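# Push utility cart into yellow bay without spilling tubes

## Task

Move the utility cart so that it sits in the yellow bay, each of its four wheels fully within the taped outline and none resting on the tape. The three tubes in its top tray must remain upright. The robot must not topple or be left leaning, or the attempt fails. The cart must stay in place by itself at the end; a position held only by the robot does not count.

## Robot and tools

ROBOT. A Hello Robot Stretch 4 with a single arm: an omni-wheel base, a lift riding up a mast, a telescoping arm that reaches forward, a three-joint wrist (yaw, pitch, roll) and a two-finger gripper. It stands about 1.6 m tall; the base rim lies within 0.23 m of the base origin. Loose objects may occasionally get a brief shove from outside.

FRAMES. Base frame: origin on the floor below the base centre, x ahead, y to the left, z up. hand_pose is reported in this frame and marks a point between the open fingertips; its printed value may be a little off. With all wrist joints at 0 the hand axes line up with the base axes. The odometry frame is where the base frame was when the scene began.

TOOLS.
execute_actions(actions, cameras): actions is a list holding one action or none (empty list = just report state and images). An action may contain "base", "joints", or both, plus optional "pace" and "contact_limits"; alternatively it is {"end_of_arm": "enable_torque"} on its own, which re-powers any wrist or gripper motor that shut off. Motions in one action start together and may finish at different moments.
- "base": exactly one key, each a relative offset from where the base last reported itself, with no turning during straight moves. translate_m: metres along x, forward positive, -2 to 2. strafe_m: metres sideways, left positive, -2 to 2. rotate_rad: radians in place, counter-clockwise (left) positive, -3.2 to 3.2.
- "joints": an object keyed by joint name, each value an absolute target (not an offset). lift_m 0 to 1.2 m; arm_m 0 to 0.55 m extension; wrist_yaw_rad -1.134 to 4.276 (0 ahead, positive left, 3.14 tucked back, over 3.4 the arm may block); wrist_pitch_rad -1.117 to 4.259 (0 level, 1.57 pointing down); wrist_roll_rad -1.117 to 4.259 (0 = fingers level, positive = clockwise seen from behind); gripper_m -0.038 to 0.141 m fingertip gap (negative presses the tips together). Done tolerances: lift and arm ±0.004, yaw and roll ±0.02, pitch ±0.05, gripper ±0.004. Targets outside a joint range are clipped and flagged; any other bad value or unknown key rejects the whole call and nothing moves.
- "pace": "slow", "default", "fast", "max". Base top speeds 0.1/0.3/0.4/0.6 m/s and 1/2/3/4 rad/s; with the lift above 0.2 these are reduced, to as low as 0.3 m/s and 1 rad/s at lift 1.2.
- "contact_limits": only {"arm_m": value}, 0 (gentlest) to 0.75 (firmest), default 0.5; the arm halts when it pushes harder.
- cameras: list from head_camera, head_left_camera, head_right_camera, wrist_camera, or "all" (default); [] gives none. The pictures line lists the order of images.
No action runs past 15 s. A joint or the base omitted from an action may keep driving toward its earlier target without its status showing it. If a result reports a stop, the remaining execute_actions, wait and finished_scene calls of that reply are skipped.

wait(seconds): 0 to 10; nothing new is commanded, then state and images come back.
zoom_image(camera, region): enlarges [x0, y0, x1, y1] pixels (origin top-left, at most 504 x 504) of that camera's latest full image.
read_manual(section): only "licences"; moves nothing.
finished_scene(scene): closes the given scene number once the last command has been held; irreversible, and it reports success. Replying with no tool call also ends everything.

RESULTS. base_status and joint_status: "done" (for the base, wheels turned the commanded amount even if slipping), "off_target" (resting short and possibly still pushing), "contact_stop_at_<key>" (blocked by something; that part goes slack, a lift may sag, a base may roll), "limit_stop_at_<name>" (built-in limit), "time_out", "torque_fault" (a wrist or gripper motor maxed out and went limp until enable_torque). After these stops the old target is dropped. limit_stop_at_tilt means lean over 6 degrees: lift, arm and wheels slacken and ignore commands until upright. limit_stop_at_own_body: a joint was about to hit the robot; moving away still works; likely when pitch is below -0.2 with roll under -0.4 or over 4. To unfold at the start, send lift_m 0.4 and wrist_yaw_rad 0 together. on_its_own lists what was not commanded; its "held at" is a target, not a position.
lidar_m: 12 distances in metres from the base origin, 30-degree sectors, first straight ahead then counter-clockwise (4th left, 7th behind, 10th right); "-" means nothing seen or closer than 0.25 m. It sees from about 0.15 m up, misses clear items and thin legs, and sees little behind. wrist_depth_mm: 7x7 grid of median depths, 100-2000 mm, top-left first, robot body included.
base_odometry counts wheel turns, heading -3.142 to 3.142, left positive. If turned_by_wheels and turned_by_imu differ by over about 0.1 rad, there was a collision or slip and heading is off by roughly their difference. base_tilt in degrees, forward and right positive, with a fixed bias up to about 1.5. motor_effort: percent of maximum, positive toward higher joint values, peak in brackets (noisy); wheel_0/1/2 positive turns the base right. Effort outside its rest range means a push or a load.
GRIPPER. Command a gap below the object width to grasp; tighter squeezes harder and pulls the object in. Neither the reading nor "done" proves a grasp; a firm grip shows in gripper effort. Stuck fingertips on a surface: raise the lift.

CAMERAS. head_camera at the mast top looks forward and down (turn the base to look around). head_left_camera and head_right_camera are fisheyes aimed more steeply, showing base and arm. wrist_camera looks along the fingers, tips near the bottom of the frame.

AVOID. Tipping: driving or turning with over 1 kg held and arm_m above 0.2, especially fast, or long hard pushes with a high gripper or high contact limit. Pressing the gripper into things (torque faults), drops, slams, hard collisions, and knocking over the cart or its tubes. Faster completion with fewer robot seconds is better.

Each tool is called after ">>>" by a JSON object that holds its "name" and its "arguments".

## Session

>>> {"name": "execute_actions", "arguments": {"actions": []}}

Scene clock: 0.00 s.
base_odometry: x=+0.000 y=+0.000 heading=+0.000 (m, m, rad; odometry frame)
turned_by_wheels: +0.000 (rad since the last result)
turned_by_imu: +0.000 (rad since the last result)
base_tilt: forward=+0.4 right=+0.8 (deg)
lidar_m: 0.78 0.64 0.62 0.73 1.93 1.95 2.23 0.73 0.79 1.78 1.47 1.75
base_status: not commanded
joint_positions: lift_m=+0.250 arm_m=+0.002 wrist_yaw_rad=+3.162 wrist_pitch_rad=-0.008 wrist_roll_rad=-0.007 gripper_m=+0.057
joint_status: not commanded
motor_effort: lift_m=+19 arm_m=-1 wrist_yaw_rad=+1 wrist_pitch_rad=-6 wrist_roll_rad=-1 gripper_m=-5 wheel_0=+0 wheel_1=+0 wheel_2=+0 (%)
hand_pose: x=-0.1170 y=+0.0816 z=+0.4305 quat_wxyz=(-0.010, +0.004, -0.004, +1.000) (m; base frame)
wrist_depth_mm: - 138 247 - - - 1708 / - 113 138 - - 1983 1708 / - 115 137 - - 1983 1708 / 136 136 180 - - 1983 1661 / 212 - - - - 1983 1661 / 866 1182 209 1863 1576 1808 1661 / 891 991 1078 640 1060 1229 1281
pictures: head_camera, head_left_camera, head_right_camera, wrist_camera
Images, in order (width x height): head_camera 420x560, head_left_camera 420x672, head_right_camera 420x672, wrist_camera 616x392.

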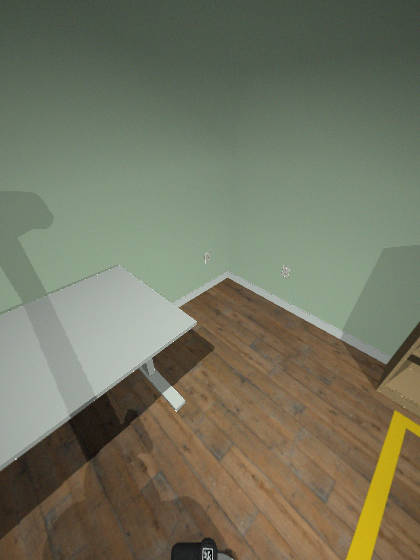

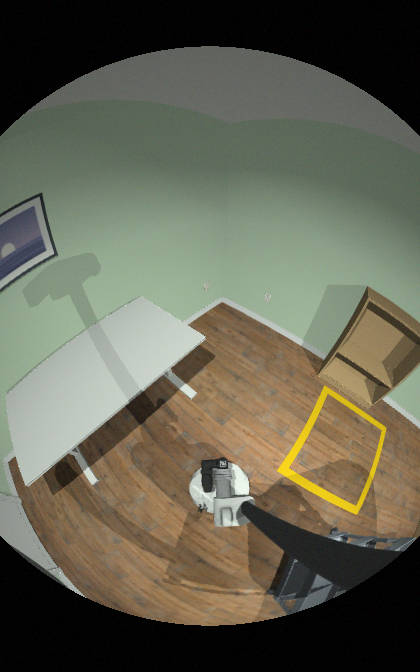

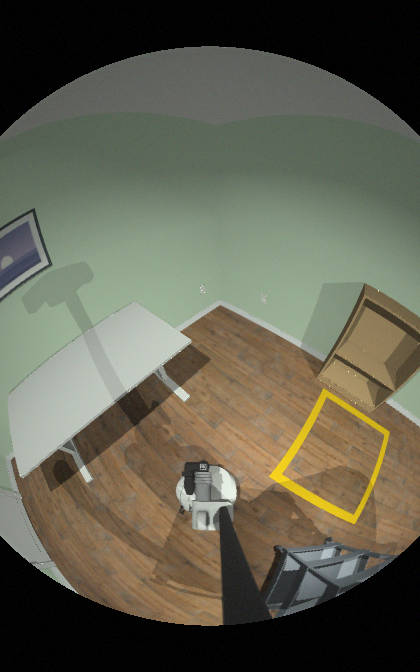

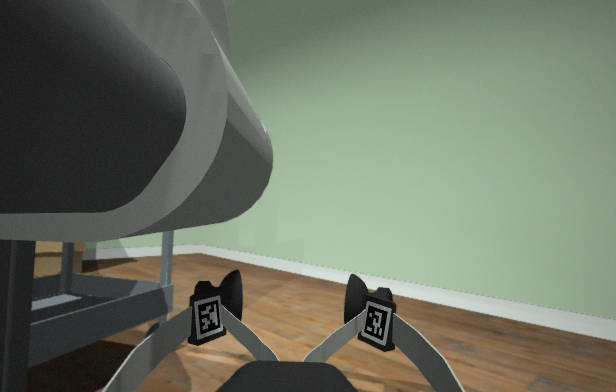

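>>> {"name": "execute_actions", "arguments": {"actions": [{"base":{"rotate_rad":-1.8}}]}}

Scene clock: 4.83 s.
base_odometry: x=+0.000 y=+0.000 heading=-1.800 (m, m, rad; odometry frame)
turned_by_wheels: -1.800 (rad since the last result)
turned_by_imu: -1.769 (rad since the last result)
base_tilt: forward=+0.6 right=+0.7 (deg)
lidar_m: 2.51 1.52 1.48 1.81 0.66 0.63 0.66 0.89 1.92 2.02 0.88 0.77
base_status: done
joint_positions: lift_m=+0.250 arm_m=+0.002 wrist_yaw_rad=+3.162 wrist_pitch_rad=-0.008 wrist_roll_rad=-0.007 gripper_m=+0.057
joint_status: not commanded
motor_effort: lift_m=+19(19) arm_m=-1(1) wrist_yaw_rad=+3(2) wrist_pitch_rad=-8(7) wrist_roll_rad=+0(1) gripper_m=-1(3) wheel_0=+1(7) wheel_1=+1(8) wheel_2=+1(6) (%)
hand_pose: x=-0.1169 y=+0.0816 z=+0.4305 quat_wxyz=(-0.010, +0.004, -0.004, +1.000) (m; base frame)
wrist_depth_mm: - 138 246 1863 1618 1430 1281 / - 113 138 1808 1576 732 640 / - 115 137 1138 1042 946 878 / 136 136 179 1808 1537 1430 1255 / 212 - - 1808 1576 1397 1255 / 1430 1708 208 1708 1464 1397 1255 / 1042 1008 1078 640 1060 1255 1205
pictures: head_camera, head_left_camera, head_right_camera, wrist_camera
Images, in order (width x height): head_camera 420x560, head_left_camera 420x672, head_right_camera 420x672, wrist_camera 616x392.

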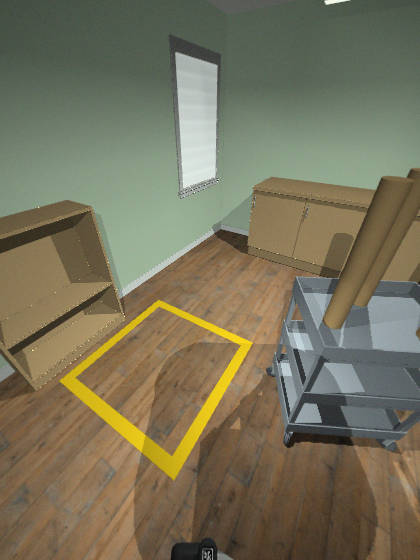

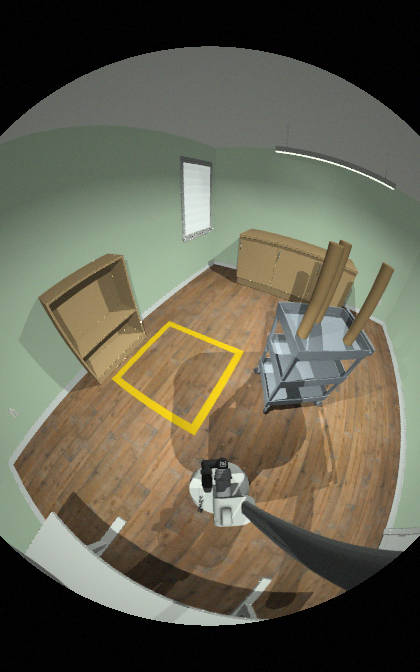

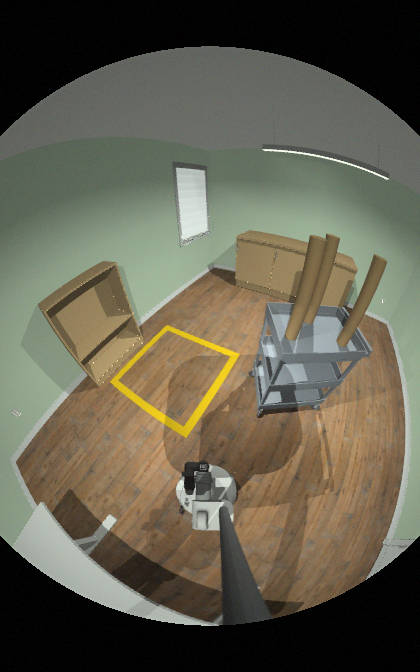

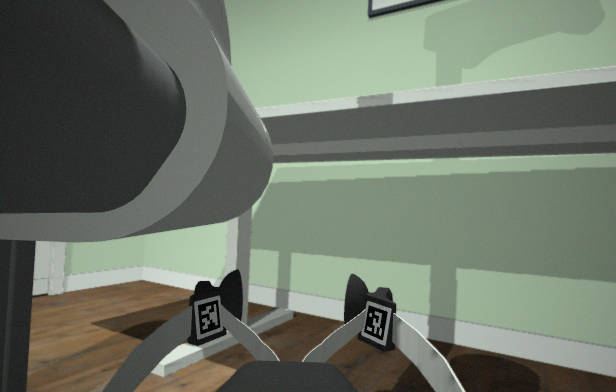

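>>> {"name": "execute_actions", "arguments": {"actions": [{"base":{"rotate_rad":-0.7}}], "cameras": ["head_camera","head_left_camera"]}}

>>> {"name": "zoom_image", "arguments": {"camera": "head_camera", "region": [60,200,420,520]}}

Scene clock: 16.87 s.
base_odometry: x=+0.000 y=+0.000 heading=-2.499 (m, m, rad; odometry frame)
turned_by_wheels: -0.699 (rad since the last result)
turned_by_imu: -0.687 (rad since the last result)
base_tilt: forward=+0.4 right=+0.8 (deg)
lidar_m: 0.75 1.00 1.63 1.48 1.77 0.71 0.65 0.62 0.79 1.90 1.96 1.07
base_status: done
joint_positions: lift_m=+0.250 arm_m=+0.002 wrist_yaw_rad=+3.162 wrist_pitch_rad=-0.008 wrist_roll_rad=-0.007 gripper_m=+0.057
joint_status: not commanded
motor_effort: lift_m=+19(19) arm_m=-1(1) wrist_yaw_rad=+3(4) wrist_pitch_rad=-7(7) wrist_roll_rad=+0(0) gripper_m=-5(3) wheel_0=+2(6) wheel_1=+2(8) wheel_2=+2(7) (%)
hand_pose: x=-0.1169 y=+0.0816 z=+0.4305 quat_wxyz=(-0.010, +0.004, -0.004, +1.000) (m; base frame)
wrist_depth_mm: - 138 246 1661 1708 1863 1921 / - 113 138 1661 1708 1808 1863 / - 115 137 1118 1098 1808 1863 / 136 136 180 1661 1708 1808 1921 / 212 1499 1618 1661 1708 1756 1808 / 1430 1537 208 1618 1205 1756 1863 / 1042 1008 1098 640 1042 1255 1281
pictures: head_camera, head_left_camera
Images, in order (width x height): head_camera 420x560, head_left_camera 420x672.

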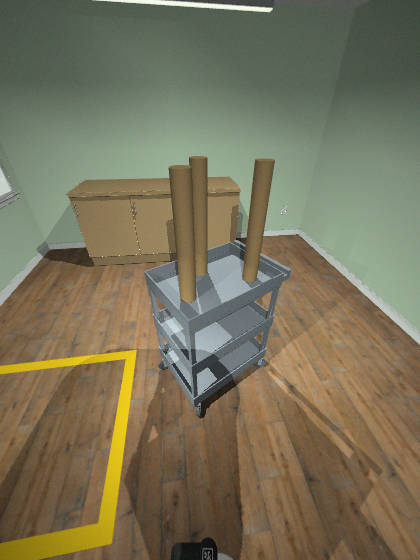

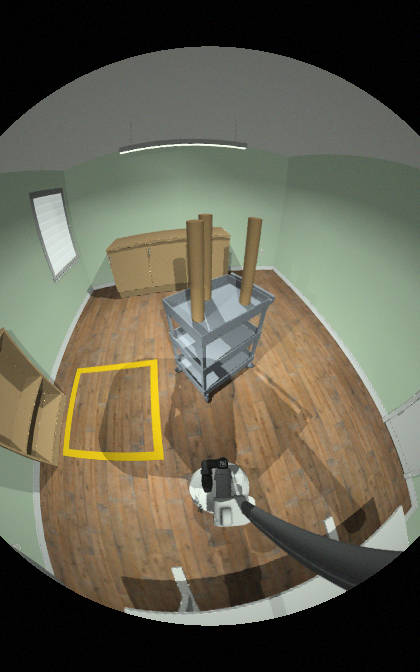

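Region (60, 200, 420, 520) of head_camera's 420x560 image, scaled by 1.400, with more detail than that image has.

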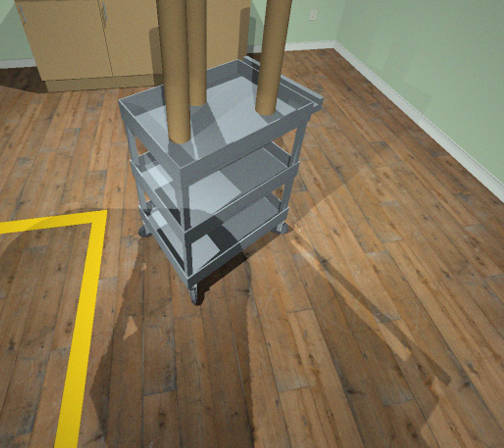

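>>> {"name": "execute_actions", "arguments": {"actions": [{"base":{"rotate_rad":2.27},"joints":{"lift_m":0.65,"wrist_yaw_rad":0,"gripper_m":0.12}}], "cameras": []}}

>>> {"name": "execute_actions", "arguments": {"actions": [{"base":{"translate_m":-1.75},"pace":"fast"}], "cameras": ["head_right_camera"]}}

Scene clock: 27.63 s.
base_odometry: x=+0.000 y=+0.000 heading=-0.229 (m, m, rad; odometry frame)
turned_by_wheels: +2.270 (rad since the last result)
turned_by_imu: +2.236 (rad since the last result)
base_tilt: forward=+0.5 right=+0.8 (deg)
lidar_m: 1.85 0.67 0.62 0.67 0.94 1.92 2.03 0.89 0.74 2.50 1.54 1.44
base_status: done
joint_positions: lift_m=+0.650 arm_m=+0.002 wrist_yaw_rad=+0.000 wrist_pitch_rad=-0.008 wrist_roll_rad=-0.007 gripper_m=+0.120
joint_status: all done
motor_effort: lift_m=+21(20) arm_m=-1(1) wrist_yaw_rad=+1(1) wrist_pitch_rad=-7(8) wrist_roll_rad=-1(0) gripper_m=-2(2) wheel_0=+0(7) wheel_1=+0(7) wheel_2=+0(8) (%)
hand_pose: x=+0.4618 y=-0.0873 z=+0.8303 quat_wxyz=(+1.000, -0.004, -0.004, +0.000) (m; base frame)
wrist_depth_mm: 1308 1618 1983 1863 1661 1464 1308 / 1308 1576 1983 1808 1618 1430 1308 / 1308 1618 1983 1863 1618 1430 1281 / 1336 1576 1983 1863 1618 1430 1308 / 1336 1618 1983 1808 1576 1430 1281 / 683 208 1921 1808 220 1397 1281 / 1308 1537 1921 156 1576 1366 1281
pictures: none
No camera images: the call's "cameras" was empty. Leave "cameras" out to get every camera's image.

Scene clock: 33.33 s.
base_odometry: x=-1.704 y=+0.398 heading=-0.229 (m, m, rad; odometry frame)
turned_by_wheels: +0.000 (rad since the last result)
turned_by_imu: -0.001 (rad since the last result)
base_tilt: forward=+0.5 right=+0.8 (deg)
lidar_m: 2.17 1.63 1.68 0.60 0.46 0.39 0.45 0.59 1.75 1.90 0.96 0.88
base_status: done
joint_positions: lift_m=+0.650 arm_m=+0.002 wrist_yaw_rad=+0.000 wrist_pitch_rad=-0.008 wrist_roll_rad=-0.007 gripper_m=+0.120
joint_status: not commanded
motor_effort: lift_m=+21(21) arm_m=-1(1) wrist_yaw_rad=+3(1) wrist_pitch_rad=-7(6) wrist_roll_rad=+0(0) gripper_m=-2(0) wheel_0=-1(7) wheel_1=+0(7) wheel_2=-1(13) (%)
hand_pose: x=+0.4617 y=-0.0874 z=+0.8303 quat_wxyz=(+1.000, -0.004, -0.004, +0.000) (m; base frame)
wrist_depth_mm: - - - - - - - / - - - - - - - / - - - - - - - / - - - - - - - / - - - - - - 798 / - 208 - - 220 - - / 1983 1921 - 156 - 1078 1060
pictures: head_right_camera
Images, in order (width x height): head_right_camera 420x672.

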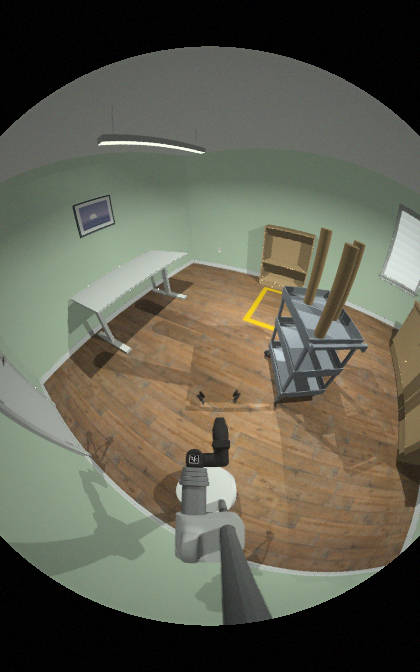

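>>> {"name": "execute_actions", "arguments": {"actions": [{"base":{"strafe_m":-0.77},"joints":{"wrist_pitch_rad":1.0,"wrist_roll_rad":1.57}}]}}

Scene clock: 41.10 s.
base_odometry: x=-1.879 y=-0.352 heading=-0.229 (m, m, rad; odometry frame)
turned_by_wheels: +0.000 (rad since the last result)
turned_by_imu: +0.003 (rad since the last result)
base_tilt: forward=+0.5 right=+0.9 (deg)
lidar_m: 0.61 2.24 2.18 1.18 0.84 0.77 0.85 1.16 1.46 1.11 1.52 0.65
base_status: done
joint_positions: lift_m=+0.650 arm_m=+0.002 wrist_yaw_rad=+0.000 wrist_pitch_rad=+1.001 wrist_roll_rad=+1.570 gripper_m=+0.120
joint_status: all done
motor_effort: lift_m=+21(21) arm_m=-1(1) wrist_yaw_rad=+2(1) wrist_pitch_rad=-3(2) wrist_roll_rad=+1(8) gripper_m=+1(1) wheel_0=+0(9) wheel_1=+0(8) wheel_2=+1(0) (%)
hand_pose: x=+0.3289 y=-0.0874 z=+0.5851 quat_wxyz=(+0.621, +0.620, +0.340, -0.339) (m; base frame)
wrist_depth_mm: 1661 1308 1098 931 820 723 661 / 496 1205 1078 917 809 715 654 / 615 891 854 917 798 723 647 / 508 960 866 904 798 707 647 / 512 960 854 904 788 707 466 / 504 211 788 891 220 691 462 / 512 603 991 155 778 676 459
pictures: head_camera, head_left_camera, head_right_camera, wrist_camera
Images, in order (width x height): head_camera 420x560, head_left_camera 420x672, head_right_camera 420x672, wrist_camera 616x392.

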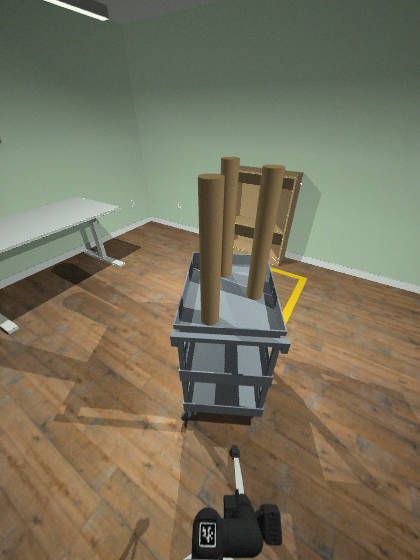

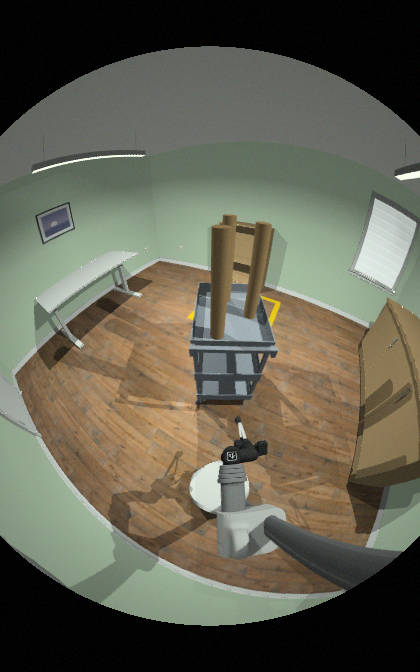

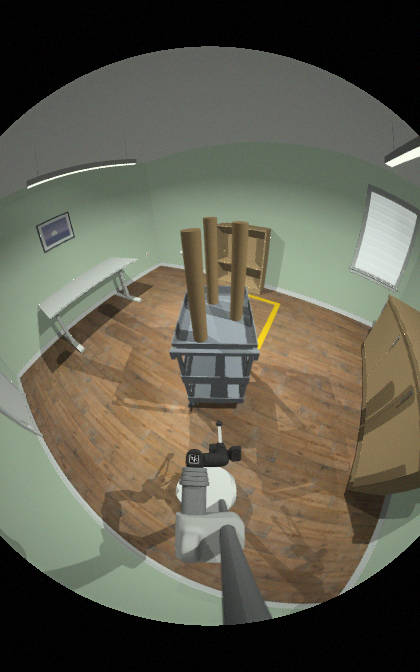

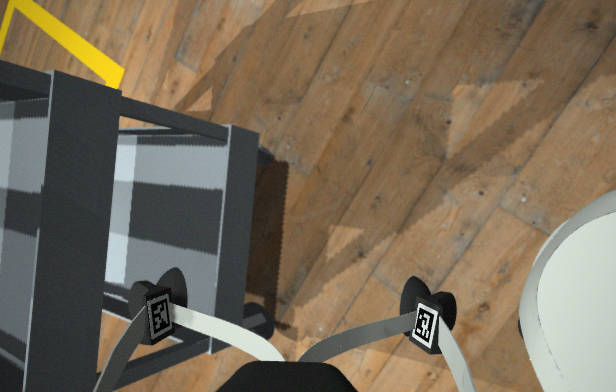

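>>> {"name": "execute_actions", "arguments": {"actions": [{"joints":{"wrist_pitch_rad":0,"lift_m":0.74}}], "cameras": ["head_camera","wrist_camera"]}}

Scene clock: 46.00 s.
base_odometry: x=-1.879 y=-0.352 heading=-0.229 (m, m, rad; odometry frame)
turned_by_wheels: +0.000 (rad since the last result)
turned_by_imu: +0.002 (rad since the last result)
base_tilt: forward=+0.4 right=+0.7 (deg)
lidar_m: 0.63 2.27 2.17 1.17 0.84 0.80 0.87 1.17 1.46 1.13 1.54 0.67
base_status: not commanded
joint_positions: lift_m=+0.740 arm_m=+0.002 wrist_yaw_rad=+0.000 wrist_pitch_rad=+0.003 wrist_roll_rad=+1.570 gripper_m=+0.120
joint_status: all done
motor_effort: lift_m=+21(24) arm_m=-1(1) wrist_yaw_rad=+3(2) wrist_pitch_rad=-7(12) wrist_roll_rad=+1(1) gripper_m=-2(5) wheel_0=+0(0) wheel_1=-1(0) wheel_2=+1(1) (%)
hand_pose: x=+0.4617 y=-0.0874 z=+0.9173 quat_wxyz=(+0.707, +0.707, +0.001, -0.001) (m; base frame)
wrist_depth_mm: - - - - - 1863 1308 / - - - - 496 1756 1255 / - - - 788 496 831 559 / - - 960 778 496 878 569 / - 946 946 946 496 866 569 / 559 214 564 574 220 809 564 / - - - 155 500 723 517
pictures: head_camera, wrist_camera
Images, in order (width x height): head_camera 420x560, wrist_camera 616x392.

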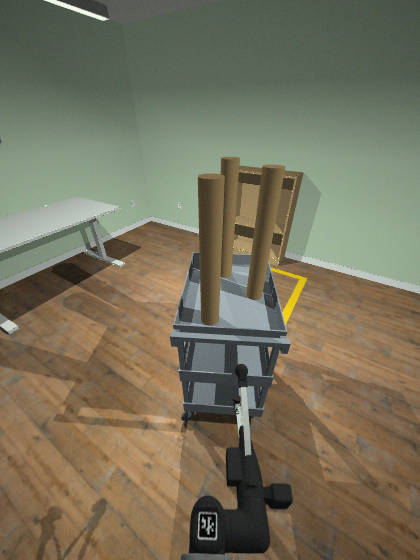

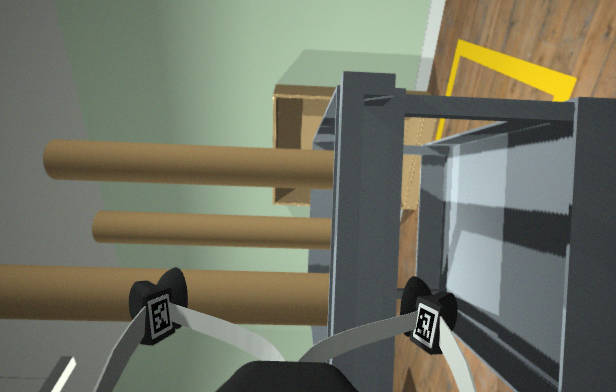

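>>> {"name": "execute_actions", "arguments": {"actions": [{"base":{"translate_m":0.1},"joints":{"lift_m":0.685}}], "cameras": ["head_camera","wrist_camera"]}}

>>> {"name": "zoom_image", "arguments": {"camera": "head_camera", "region": [150,280,330,440]}}

Scene clock: 51.53 s.
base_odometry: x=-1.782 y=-0.375 heading=-0.229 (m, m, rad; odometry frame)
turned_by_wheels: +0.000 (rad since the last result)
turned_by_imu: +0.002 (rad since the last result)
base_tilt: forward=+0.4 right=+0.7 (deg)
lidar_m: 0.54 0.57 2.12 1.32 0.92 0.88 0.92 1.25 1.14 1.15 1.61 0.56
base_status: done
joint_positions: lift_m=+0.685 arm_m=+0.002 wrist_yaw_rad=+0.000 wrist_pitch_rad=+0.003 wrist_roll_rad=+1.570 gripper_m=+0.120
joint_status: all done
motor_effort: lift_m=+16(21) arm_m=-1(1) wrist_yaw_rad=+3(3) wrist_pitch_rad=-6(7) wrist_roll_rad=+0(1) gripper_m=-2(1) wheel_0=+0(5) wheel_1=+1(7) wheel_2=-1(11) (%)
hand_pose: x=+0.4617 y=-0.0874 z=+0.8627 quat_wxyz=(+0.707, +0.707, +0.001, -0.001) (m; base frame)
wrist_depth_mm: - - - - - 1756 1229 / - - - 366 397 410 404 / 640 654 668 389 1008 768 544 / - - - 389 1008 768 539 / - - 866 392 1025 768 535 / 459 213 466 394 220 707 530 / - - - 155 - 654 525
pictures: head_camera, wrist_camera
Images, in order (width x height): head_camera 420x560, wrist_camera 616x392.

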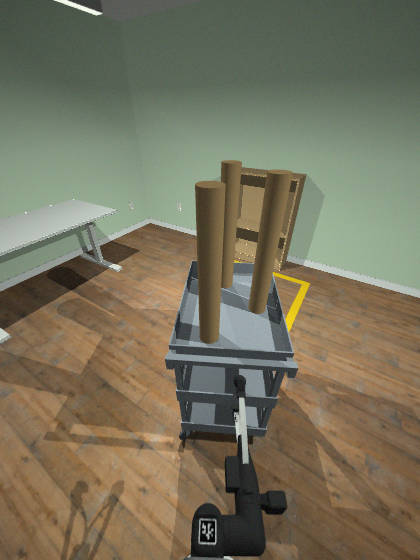

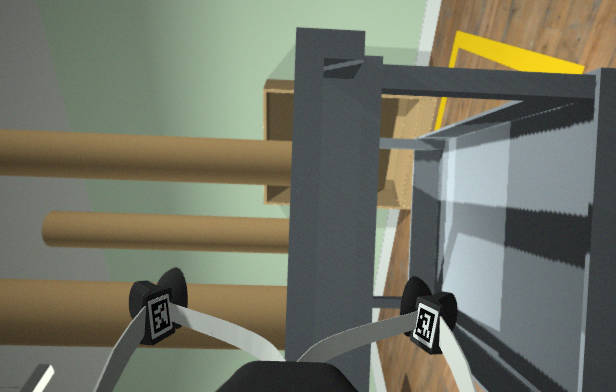

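Region (150, 280, 330, 440) of head_camera's 420x560 image, scaled by 2.800, with more detail than that image has.

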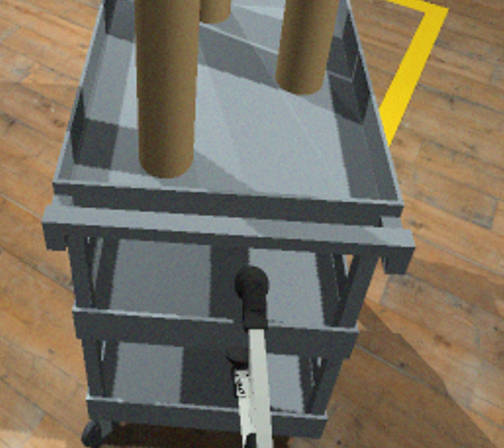

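>>> {"name": "execute_actions", "arguments": {"actions": [{"base":{"translate_m":0.09},"joints":{"lift_m":0.672,"gripper_m":0.08}}], "cameras": ["head_camera","wrist_camera"]}}

>>> {"name": "zoom_image", "arguments": {"camera": "head_camera", "region": [150,300,330,460]}}

Scene clock: 56.80 s.
base_odometry: x=-1.694 y=-0.395 heading=-0.229 (m, m, rad; odometry frame)
turned_by_wheels: +0.000 (rad since the last result)
turned_by_imu: +0.002 (rad since the last result)
base_tilt: forward=+0.4 right=+0.7 (deg)
lidar_m: 0.45 0.49 2.06 1.38 1.05 0.97 1.05 1.43 1.16 1.18 1.68 0.46
base_status: done
joint_positions: lift_m=+0.672 arm_m=+0.002 wrist_yaw_rad=+0.000 wrist_pitch_rad=+0.003 wrist_roll_rad=+1.570 gripper_m=+0.080
joint_status: all done
motor_effort: lift_m=+16(15) arm_m=-1(1) wrist_yaw_rad=+3(3) wrist_pitch_rad=-7(7) wrist_roll_rad=+2(1) gripper_m=-1(4) wheel_0=+1(5) wheel_1=+1(7) wheel_2=+0(9) (%)
hand_pose: x=+0.4617 y=-0.0874 z=+0.8497 quat_wxyz=(+0.707, +0.707, +0.001, -0.001) (m; base frame)
wrist_depth_mm: - - - 240 303 306 1118 / - - - 296 322 1618 480 / 549 559 559 297 891 707 525 / - - - 237 917 750 521 / 759 759 759 298 917 741 517 / 387 397 212 300 214 732 512 / 368 370 373 201 304 640 512
pictures: head_camera, wrist_camera
Images, in order (width x height): head_camera 420x560, wrist_camera 616x392.

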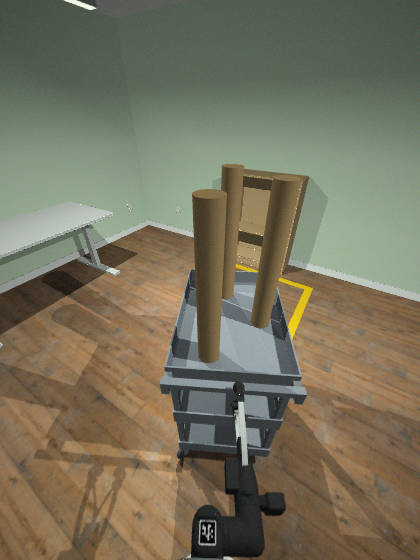

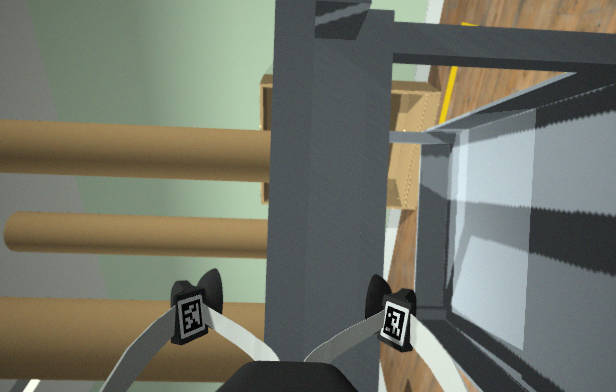

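Region (150, 300, 330, 460) of head_camera's 420x560 image, scaled by 2.800, with more detail than that image has.

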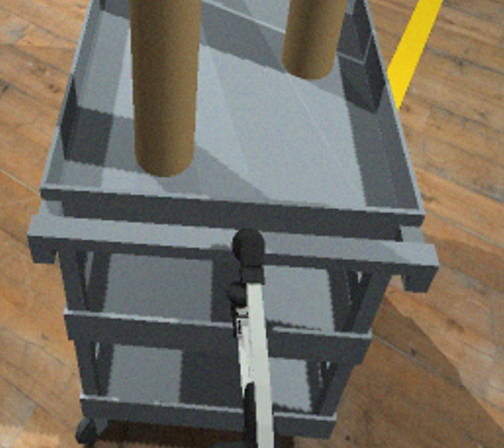

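>>> {"name": "execute_actions", "arguments": {"actions": [{"base":{"translate_m":0.02},"joints":{"lift_m":0.677},"pace":"slow"}], "cameras": []}}

>>> {"name": "execute_actions", "arguments": {"actions": [{"joints":{"gripper_m":-0.015}}], "cameras": ["head_camera","wrist_camera"]}}

Scene clock: 61.10 s.
base_odometry: x=-1.675 y=-0.400 heading=-0.229 (m, m, rad; odometry frame)
turned_by_wheels: +0.000 (rad since the last result)
turned_by_imu: +0.002 (rad since the last result)
base_tilt: forward=+0.4 right=+0.7 (deg)
lidar_m: 0.43 0.47 2.06 1.43 1.03 0.98 1.02 1.45 1.16 1.21 1.72 0.47
base_status: done
joint_positions: lift_m=+0.677 arm_m=+0.002 wrist_yaw_rad=+0.000 wrist_pitch_rad=+0.003 wrist_roll_rad=+1.570 gripper_m=+0.080
joint_status: all done
motor_effort: lift_m=+21(26) arm_m=-1(1) wrist_yaw_rad=-1(1) wrist_pitch_rad=-7(7) wrist_roll_rad=+2(1) gripper_m=-3(5) wheel_0=+3(4) wheel_1=+2(5) wheel_2=-1(7) (%)
hand_pose: x=+0.4617 y=-0.0874 z=+0.8543 quat_wxyz=(+0.707, +0.707, +0.001, -0.001) (m; base frame)
wrist_depth_mm: - - - 215 277 285 289 / - - - 216 277 1756 500 / 535 539 544 277 279 715 530 / - - - 278 281 759 530 / 723 732 723 279 281 741 525 / 379 387 211 281 215 741 521 / 347 349 353 191 283 640 521
pictures: none
No camera images: the call's "cameras" was empty. Leave "cameras" out to get every camera's image.

Scene clock: 62.80 s.
base_odometry: x=-1.675 y=-0.400 heading=-0.229 (m, m, rad; odometry frame)
turned_by_wheels: +0.000 (rad since the last result)
turned_by_imu: +0.001 (rad since the last result)
base_tilt: forward=+0.6 right=+0.6 (deg)
lidar_m: 0.42 0.44 2.08 1.44 1.02 0.99 1.04 1.42 1.14 1.19 1.73 0.42
base_status: not commanded
joint_positions: lift_m=+0.677 arm_m=+0.002 wrist_yaw_rad=+0.005 wrist_pitch_rad=+0.002 wrist_roll_rad=+1.570 gripper_m=-0.014
joint_status: all done
on_its_own: wrist_yaw_rad is at rest, and its effort (-14) is outside its rest range (-13 to +13)
motor_effort: lift_m=+21(22) arm_m=-1(1) wrist_yaw_rad=-14(11) wrist_pitch_rad=-5(7) wrist_roll_rad=+2(2) gripper_m=-21(23) wheel_0=+2(3) wheel_1=+1(2) wheel_2=+2(2) (%)
hand_pose: x=+0.4622 y=-0.0860 z=+0.8545 quat_wxyz=(+0.707, +0.707, +0.002, +0.001) (m; base frame)
wrist_depth_mm: - - - 206 267 278 278 / - - - 208 270 1756 521 / 521 530 535 209 271 732 535 / - - - 270 273 750 530 / 741 732 732 272 274 759 525 / 373 379 202 211 274 732 521 / 342 153 347 213 277 627 521
pictures: head_camera, wrist_camera
Images, in order (width x height): head_camera 420x560, wrist_camera 616x392.

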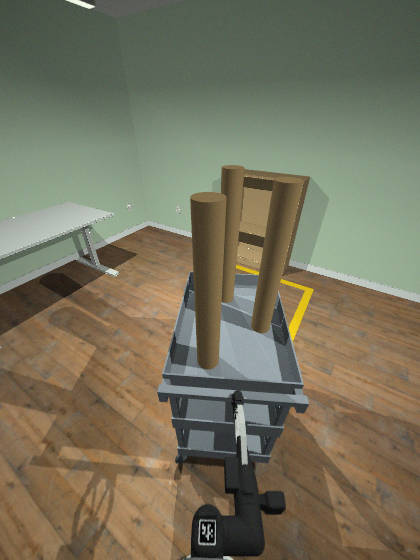

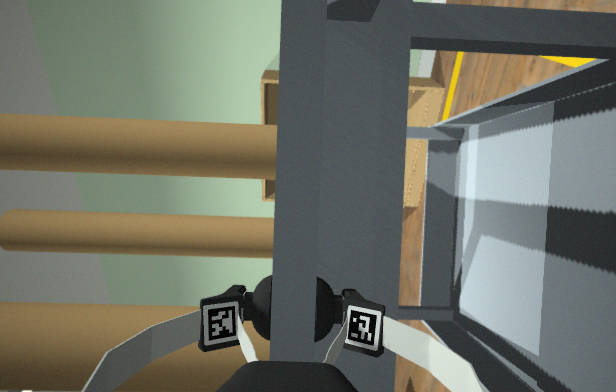

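>>> {"name": "execute_actions", "arguments": {"actions": [{"base":{"strafe_m":0.1},"pace":"slow"}], "cameras": ["head_camera","wrist_camera"]}}

Scene clock: 69.57 s.
base_odometry: x=-1.652 y=-0.302 heading=-0.229 (m, m, rad; odometry frame)
turned_by_wheels: +0.000 (rad since the last result)
turned_by_imu: +0.001 (rad since the last result)
base_tilt: forward=+0.4 right=+0.7 (deg)
lidar_m: 0.45 0.47 1.96 1.37 0.99 0.94 0.99 1.34 1.26 1.29 1.82 0.44
base_status: done
joint_positions: lift_m=+0.677 arm_m=+0.002 wrist_yaw_rad=-0.007 wrist_pitch_rad=+0.002 wrist_roll_rad=+1.570 gripper_m=-0.014
joint_status: not commanded
on_its_own: wrist_yaw_rad is at rest, and its effort (+19) is outside its rest range (-13 to +13)
motor_effort: lift_m=+21(21) arm_m=-1(1) wrist_yaw_rad=+19(29) wrist_pitch_rad=-5(5) wrist_roll_rad=+1(1) gripper_m=-21(24) wheel_0=-6(12) wheel_1=+2(6) wheel_2=-2(2) (%)
hand_pose: x=+0.4612 y=-0.0893 z=+0.8545 quat_wxyz=(+0.707, +0.707, -0.002, -0.003) (m; base frame)
wrist_depth_mm: - - - 189 246 1464 271 / 512 - - 193 253 768 525 / 544 535 530 198 259 768 530 / 715 723 732 203 266 759 530 / - - - 267 273 750 525 / 357 362 198 211 277 707 525 / 1808 159 362 214 286 615 517
pictures: head_camera, wrist_camera
Images, in order (width x height): head_camera 420x560, wrist_camera 616x392.

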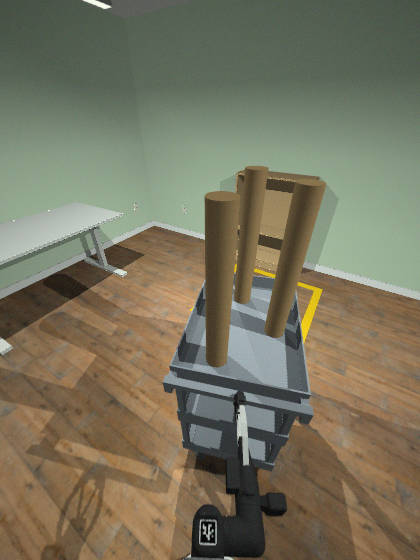

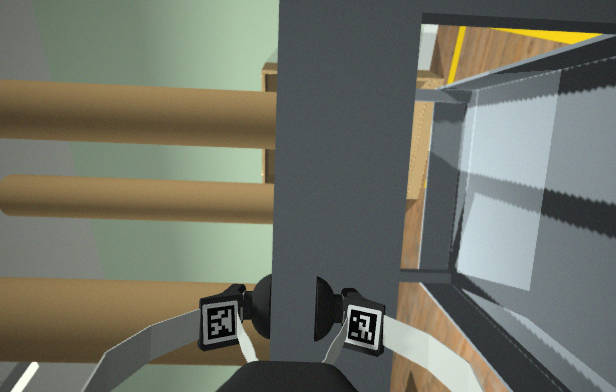

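>>> {"name": "execute_actions", "arguments": {"actions": [{"base":{"rotate_rad":-0.18},"pace":"slow"}], "cameras": []}}

>>> {"name": "execute_actions", "arguments": {"actions": [{"base":{"strafe_m":0.14},"pace":"slow"}], "cameras": ["head_camera","wrist_camera"]}}

Scene clock: 75.60 s.
base_odometry: x=-1.652 y=-0.302 heading=-0.408 (m, m, rad; odometry frame)
turned_by_wheels: -0.179 (rad since the last result)
turned_by_imu: -0.174 (rad since the last result)
base_tilt: forward=+0.4 right=+0.7 (deg)
lidar_m: 0.40 0.43 1.95 1.71 1.03 0.93 0.94 1.15 1.89 1.27 1.56 0.47
base_status: done
joint_positions: lift_m=+0.677 arm_m=+0.002 wrist_yaw_rad=+0.006 wrist_pitch_rad=+0.002 wrist_roll_rad=+1.570 gripper_m=-0.014
joint_status: not commanded
motor_effort: lift_m=+21(21) arm_m=-1(1) wrist_yaw_rad=-13(28) wrist_pitch_rad=-4(5) wrist_roll_rad=+1(1) gripper_m=-18(19) wheel_0=+5(9) wheel_1=+2(6) wheel_2=+4(12) (%)
hand_pose: x=+0.4623 y=-0.0856 z=+0.8545 quat_wxyz=(+0.707, +0.707, +0.003, +0.002) (m; base frame)
wrist_depth_mm: - - - 231 301 1537 1205 / - - - 227 293 1537 332 / - - - 282 287 798 517 / 544 544 549 279 283 759 530 / 732 - - 274 279 750 521 / - - 202 211 274 741 521 / 336 153 336 209 267 647 517
pictures: none
No camera images: the call's "cameras" was empty. Leave "cameras" out to get every camera's image.

Scene clock: 78.17 s.
base_odometry: x=-1.596 y=-0.174 heading=-0.409 (m, m, rad; odometry frame)
turned_by_wheels: -0.001 (rad since the last result)
turned_by_imu: +0.000 (rad since the last result)
base_tilt: forward=+0.5 right=+0.7 (deg)
lidar_m: 0.43 0.48 1.86 1.58 1.01 0.89 0.90 1.11 1.99 1.36 1.73 0.44
base_status: done
joint_positions: lift_m=+0.677 arm_m=+0.002 wrist_yaw_rad=-0.005 wrist_pitch_rad=+0.002 wrist_roll_rad=+1.570 gripper_m=-0.014
joint_status: not commanded
on_its_own: wrist_yaw_rad is at rest, and its effort (+16) is outside its rest range (-13 to +13)
motor_effort: lift_m=+22(22) arm_m=-1(1) wrist_yaw_rad=+16(25) wrist_pitch_rad=-4(5) wrist_roll_rad=+1(2) gripper_m=-19(21) wheel_0=-5(11) wheel_1=+2(6) wheel_2=-3(3) (%)
hand_pose: x=+0.4613 y=-0.0889 z=+0.8546 quat_wxyz=(+0.707, +0.707, -0.001, -0.002) (m; base frame)
wrist_depth_mm: - - - 200 260 268 271 / - - - 203 263 1618 517 / 517 521 530 205 266 759 530 / - - - 266 271 750 530 / - - - 270 273 750 525 / 364 370 202 211 276 750 521 / 345 153 351 213 279 621 521
pictures: head_camera, wrist_camera
Images, in order (width x height): head_camera 420x560, wrist_camera 616x392.

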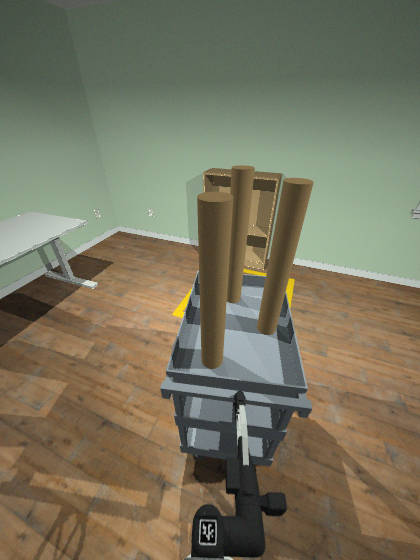

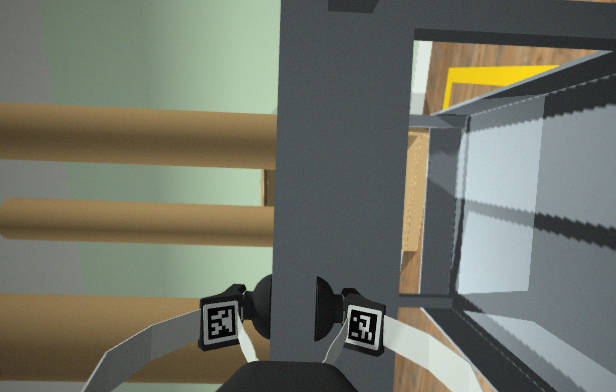

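>>> {"name": "execute_actions", "arguments": {"actions": [{"base":{"rotate_rad":-0.14},"pace":"slow"}], "cameras": []}}

>>> {"name": "execute_actions", "arguments": {"actions": [{"base":{"strafe_m":0.1},"pace":"slow"}], "cameras": []}}

>>> {"name": "execute_actions", "arguments": {"actions": [{"base":{"translate_m":0.4},"pace":"slow"}], "cameras": ["head_camera","head_left_camera","head_right_camera"]}}

Scene clock: 84.30 s.
base_odometry: x=-1.596 y=-0.174 heading=-0.548 (m, m, rad; odometry frame)
turned_by_wheels: -0.139 (rad since the last result)
turned_by_imu: -0.135 (rad since the last result)
base_tilt: forward=+0.4 right=+0.7 (deg)
lidar_m: 0.41 0.41 1.86 2.00 1.10 0.88 0.90 1.02 1.67 1.38 1.54 0.45
base_status: done
joint_positions: lift_m=+0.677 arm_m=+0.002 wrist_yaw_rad=+0.007 wrist_pitch_rad=+0.002 wrist_roll_rad=+1.570 gripper_m=-0.014
joint_status: not commanded
on_its_own: wrist_yaw_rad is at rest, and its effort (-17) is outside its rest range (-13 to +13)
motor_effort: lift_m=+21(21) arm_m=-1(1) wrist_yaw_rad=-17(30) wrist_pitch_rad=-4(4) wrist_roll_rad=+1(1) gripper_m=-20(23) wheel_0=+6(10) wheel_1=+3(6) wheel_2=+6(11) (%)
hand_pose: x=+0.4623 y=-0.0855 z=+0.8546 quat_wxyz=(+0.707, +0.707, +0.003, +0.002) (m; base frame)
wrist_depth_mm: - - - 237 306 1661 1182 / - - - 230 296 330 327 / - - - 286 290 1499 521 / 539 544 554 281 285 759 530 / - - - 276 279 750 525 / - - 202 211 273 741 521 / 336 153 336 209 266 654 517
pictures: none
No camera images: the call's "cameras" was empty. Leave "cameras" out to get every camera's image.

Scene clock: 86.47 s.
base_odometry: x=-1.544 y=-0.089 heading=-0.548 (m, m, rad; odometry frame)
turned_by_wheels: -0.001 (rad since the last result)
turned_by_imu: +0.000 (rad since the last result)
base_tilt: forward=+0.4 right=+0.7 (deg)
lidar_m: 0.41 0.43 1.75 1.93 1.06 0.88 0.85 0.98 1.63 1.50 1.67 0.46
base_status: done
joint_positions: lift_m=+0.677 arm_m=+0.002 wrist_yaw_rad=-0.007 wrist_pitch_rad=+0.001 wrist_roll_rad=+1.570 gripper_m=-0.015
joint_status: not commanded
on_its_own: wrist_yaw_rad is at rest, and its effort (+23) is outside its rest range (-13 to +13)
motor_effort: lift_m=+21(21) arm_m=-1(1) wrist_yaw_rad=+23(26) wrist_pitch_rad=-4(5) wrist_roll_rad=+0(2) gripper_m=-18(20) wheel_0=-6(10) wheel_1=+1(6) wheel_2=-3(4) (%)
hand_pose: x=+0.4611 y=-0.0895 z=+0.8546 quat_wxyz=(+0.707, +0.707, -0.002, -0.003) (m; base frame)
wrist_depth_mm: - - - 213 276 286 289 / - - - 213 276 1756 480 / 525 535 544 213 274 715 535 / - - - 273 276 759 535 / 715 723 723 273 274 759 525 / - - 202 211 274 741 521 / 338 159 342 211 273 647 517
pictures: none
No camera images: the call's "cameras" was empty. Leave "cameras" out to get every camera's image.

Scene clock: 91.73 s.
base_odometry: x=-1.203 y=-0.297 heading=-0.548 (m, m, rad; odometry frame)
turned_by_wheels: +0.000 (rad since the last result)
turned_by_imu: +0.004 (rad since the last result)
base_tilt: forward=+0.4 right=+0.8 (deg)
lidar_m: 0.41 0.45 1.68 1.67 1.54 1.25 1.27 1.45 2.19 1.54 1.75 0.47
base_status: done
joint_positions: lift_m=+0.677 arm_m=+0.002 wrist_yaw_rad=+0.002 wrist_pitch_rad=+0.001 wrist_roll_rad=+1.570 gripper_m=-0.015
joint_status: not commanded
motor_effort: lift_m=+21(21) arm_m=-1(1) wrist_yaw_rad=-4(23) wrist_pitch_rad=-4(4) wrist_roll_rad=+1(0) gripper_m=-19(23) wheel_0=+5(6) wheel_1=+3(5) wheel_2=-3(10) (%)
hand_pose: x=+0.4619 y=-0.0869 z=+0.8546 quat_wxyz=(+0.707, +0.707, +0.001, +0.000) (m; base frame)
wrist_depth_mm: - - - 213 276 286 289 / - - - 213 276 1708 477 / 525 539 549 213 276 715 530 / - - - 273 276 759 530 / 723 723 723 272 274 750 525 / - - 202 211 274 741 525 / 338 153 340 210 272 647 517
pictures: head_camera, head_left_camera, head_right_camera
Images, in order (width x height): head_camera 420x560, head_left_camera 420x672, head_right_camera 420x672.

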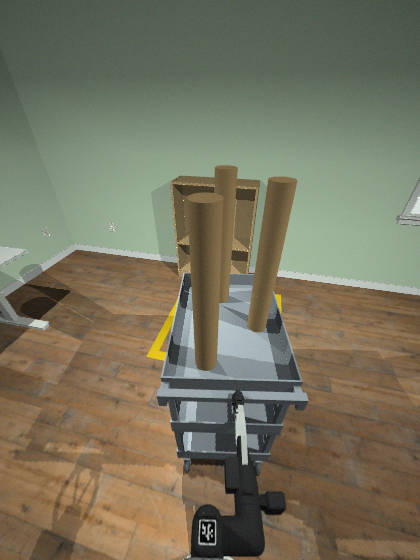

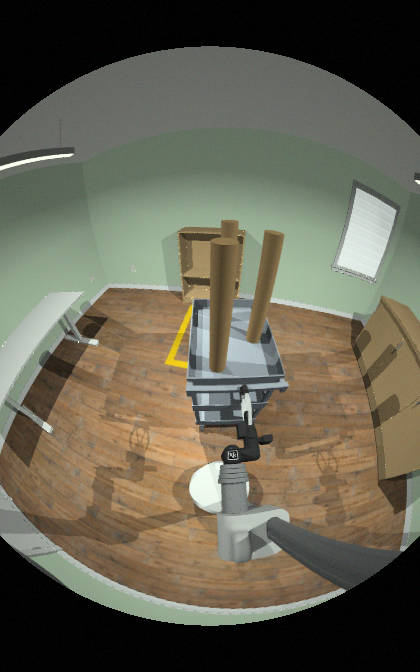

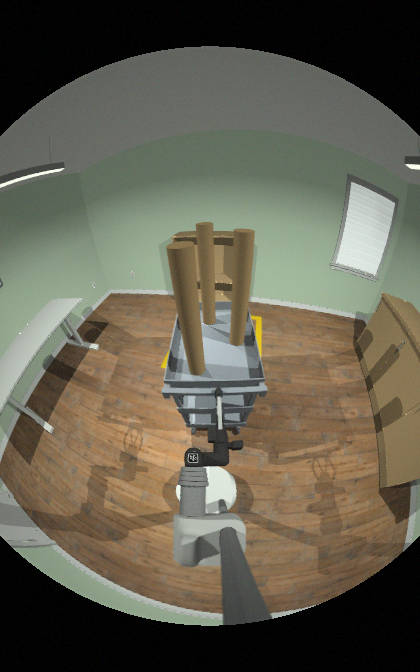

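>>> {"name": "execute_actions", "arguments": {"actions": [{"base":{"translate_m":0.7},"pace":"slow"}], "cameras": ["head_camera","head_left_camera","head_right_camera"]}}

Scene clock: 104.00 s.
base_odometry: x=-0.606 y=-0.661 heading=-0.548 (m, m, rad; odometry frame)
turned_by_wheels: +0.000 (rad since the last result)
turned_by_imu: +0.007 (rad since the last result)
base_tilt: forward=+0.5 right=+0.7 (deg)
lidar_m: 0.41 0.43 1.52 1.54 1.76 1.98 1.94 2.17 1.70 1.68 1.97 0.44
base_status: done
joint_positions: lift_m=+0.677 arm_m=+0.002 wrist_yaw_rad=+0.002 wrist_pitch_rad=+0.001 wrist_roll_rad=+1.570 gripper_m=-0.015
joint_status: not commanded
motor_effort: lift_m=+21(22) arm_m=-1(1) wrist_yaw_rad=-4(4) wrist_pitch_rad=-3(3) wrist_roll_rad=+2(1) gripper_m=-18(19) wheel_0=+4(7) wheel_1=+2(6) wheel_2=-3(9) (%)
hand_pose: x=+0.4619 y=-0.0869 z=+0.8546 quat_wxyz=(+0.707, +0.707, +0.001, +0.000) (m; base frame)
wrist_depth_mm: 1430 1464 1430 220 285 294 1138 / 1464 1464 1464 219 282 1499 449 / 549 1464 1229 217 279 723 535 / 1537 564 559 274 278 759 530 / 707 715 732 273 277 750 525 / 1618 1618 202 211 274 732 525 / 334 153 340 210 270 654 517
pictures: head_camera, head_left_camera, head_right_camera
Images, in order (width x height): head_camera 420x560, head_left_camera 420x672, head_right_camera 420x672.

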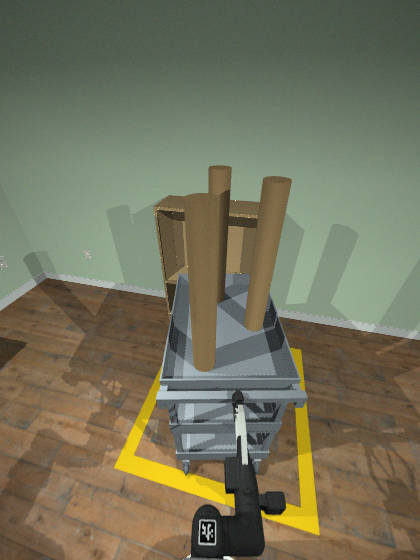

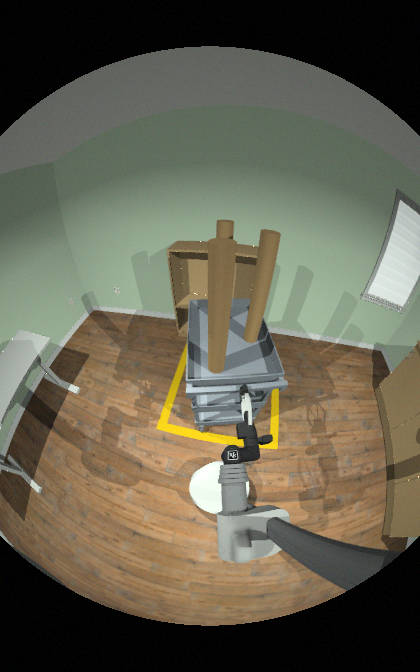

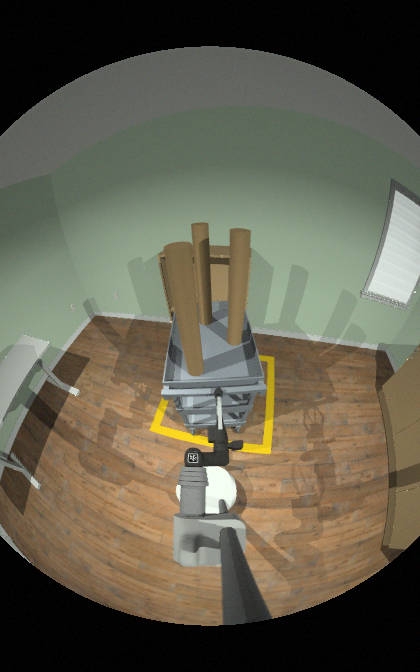

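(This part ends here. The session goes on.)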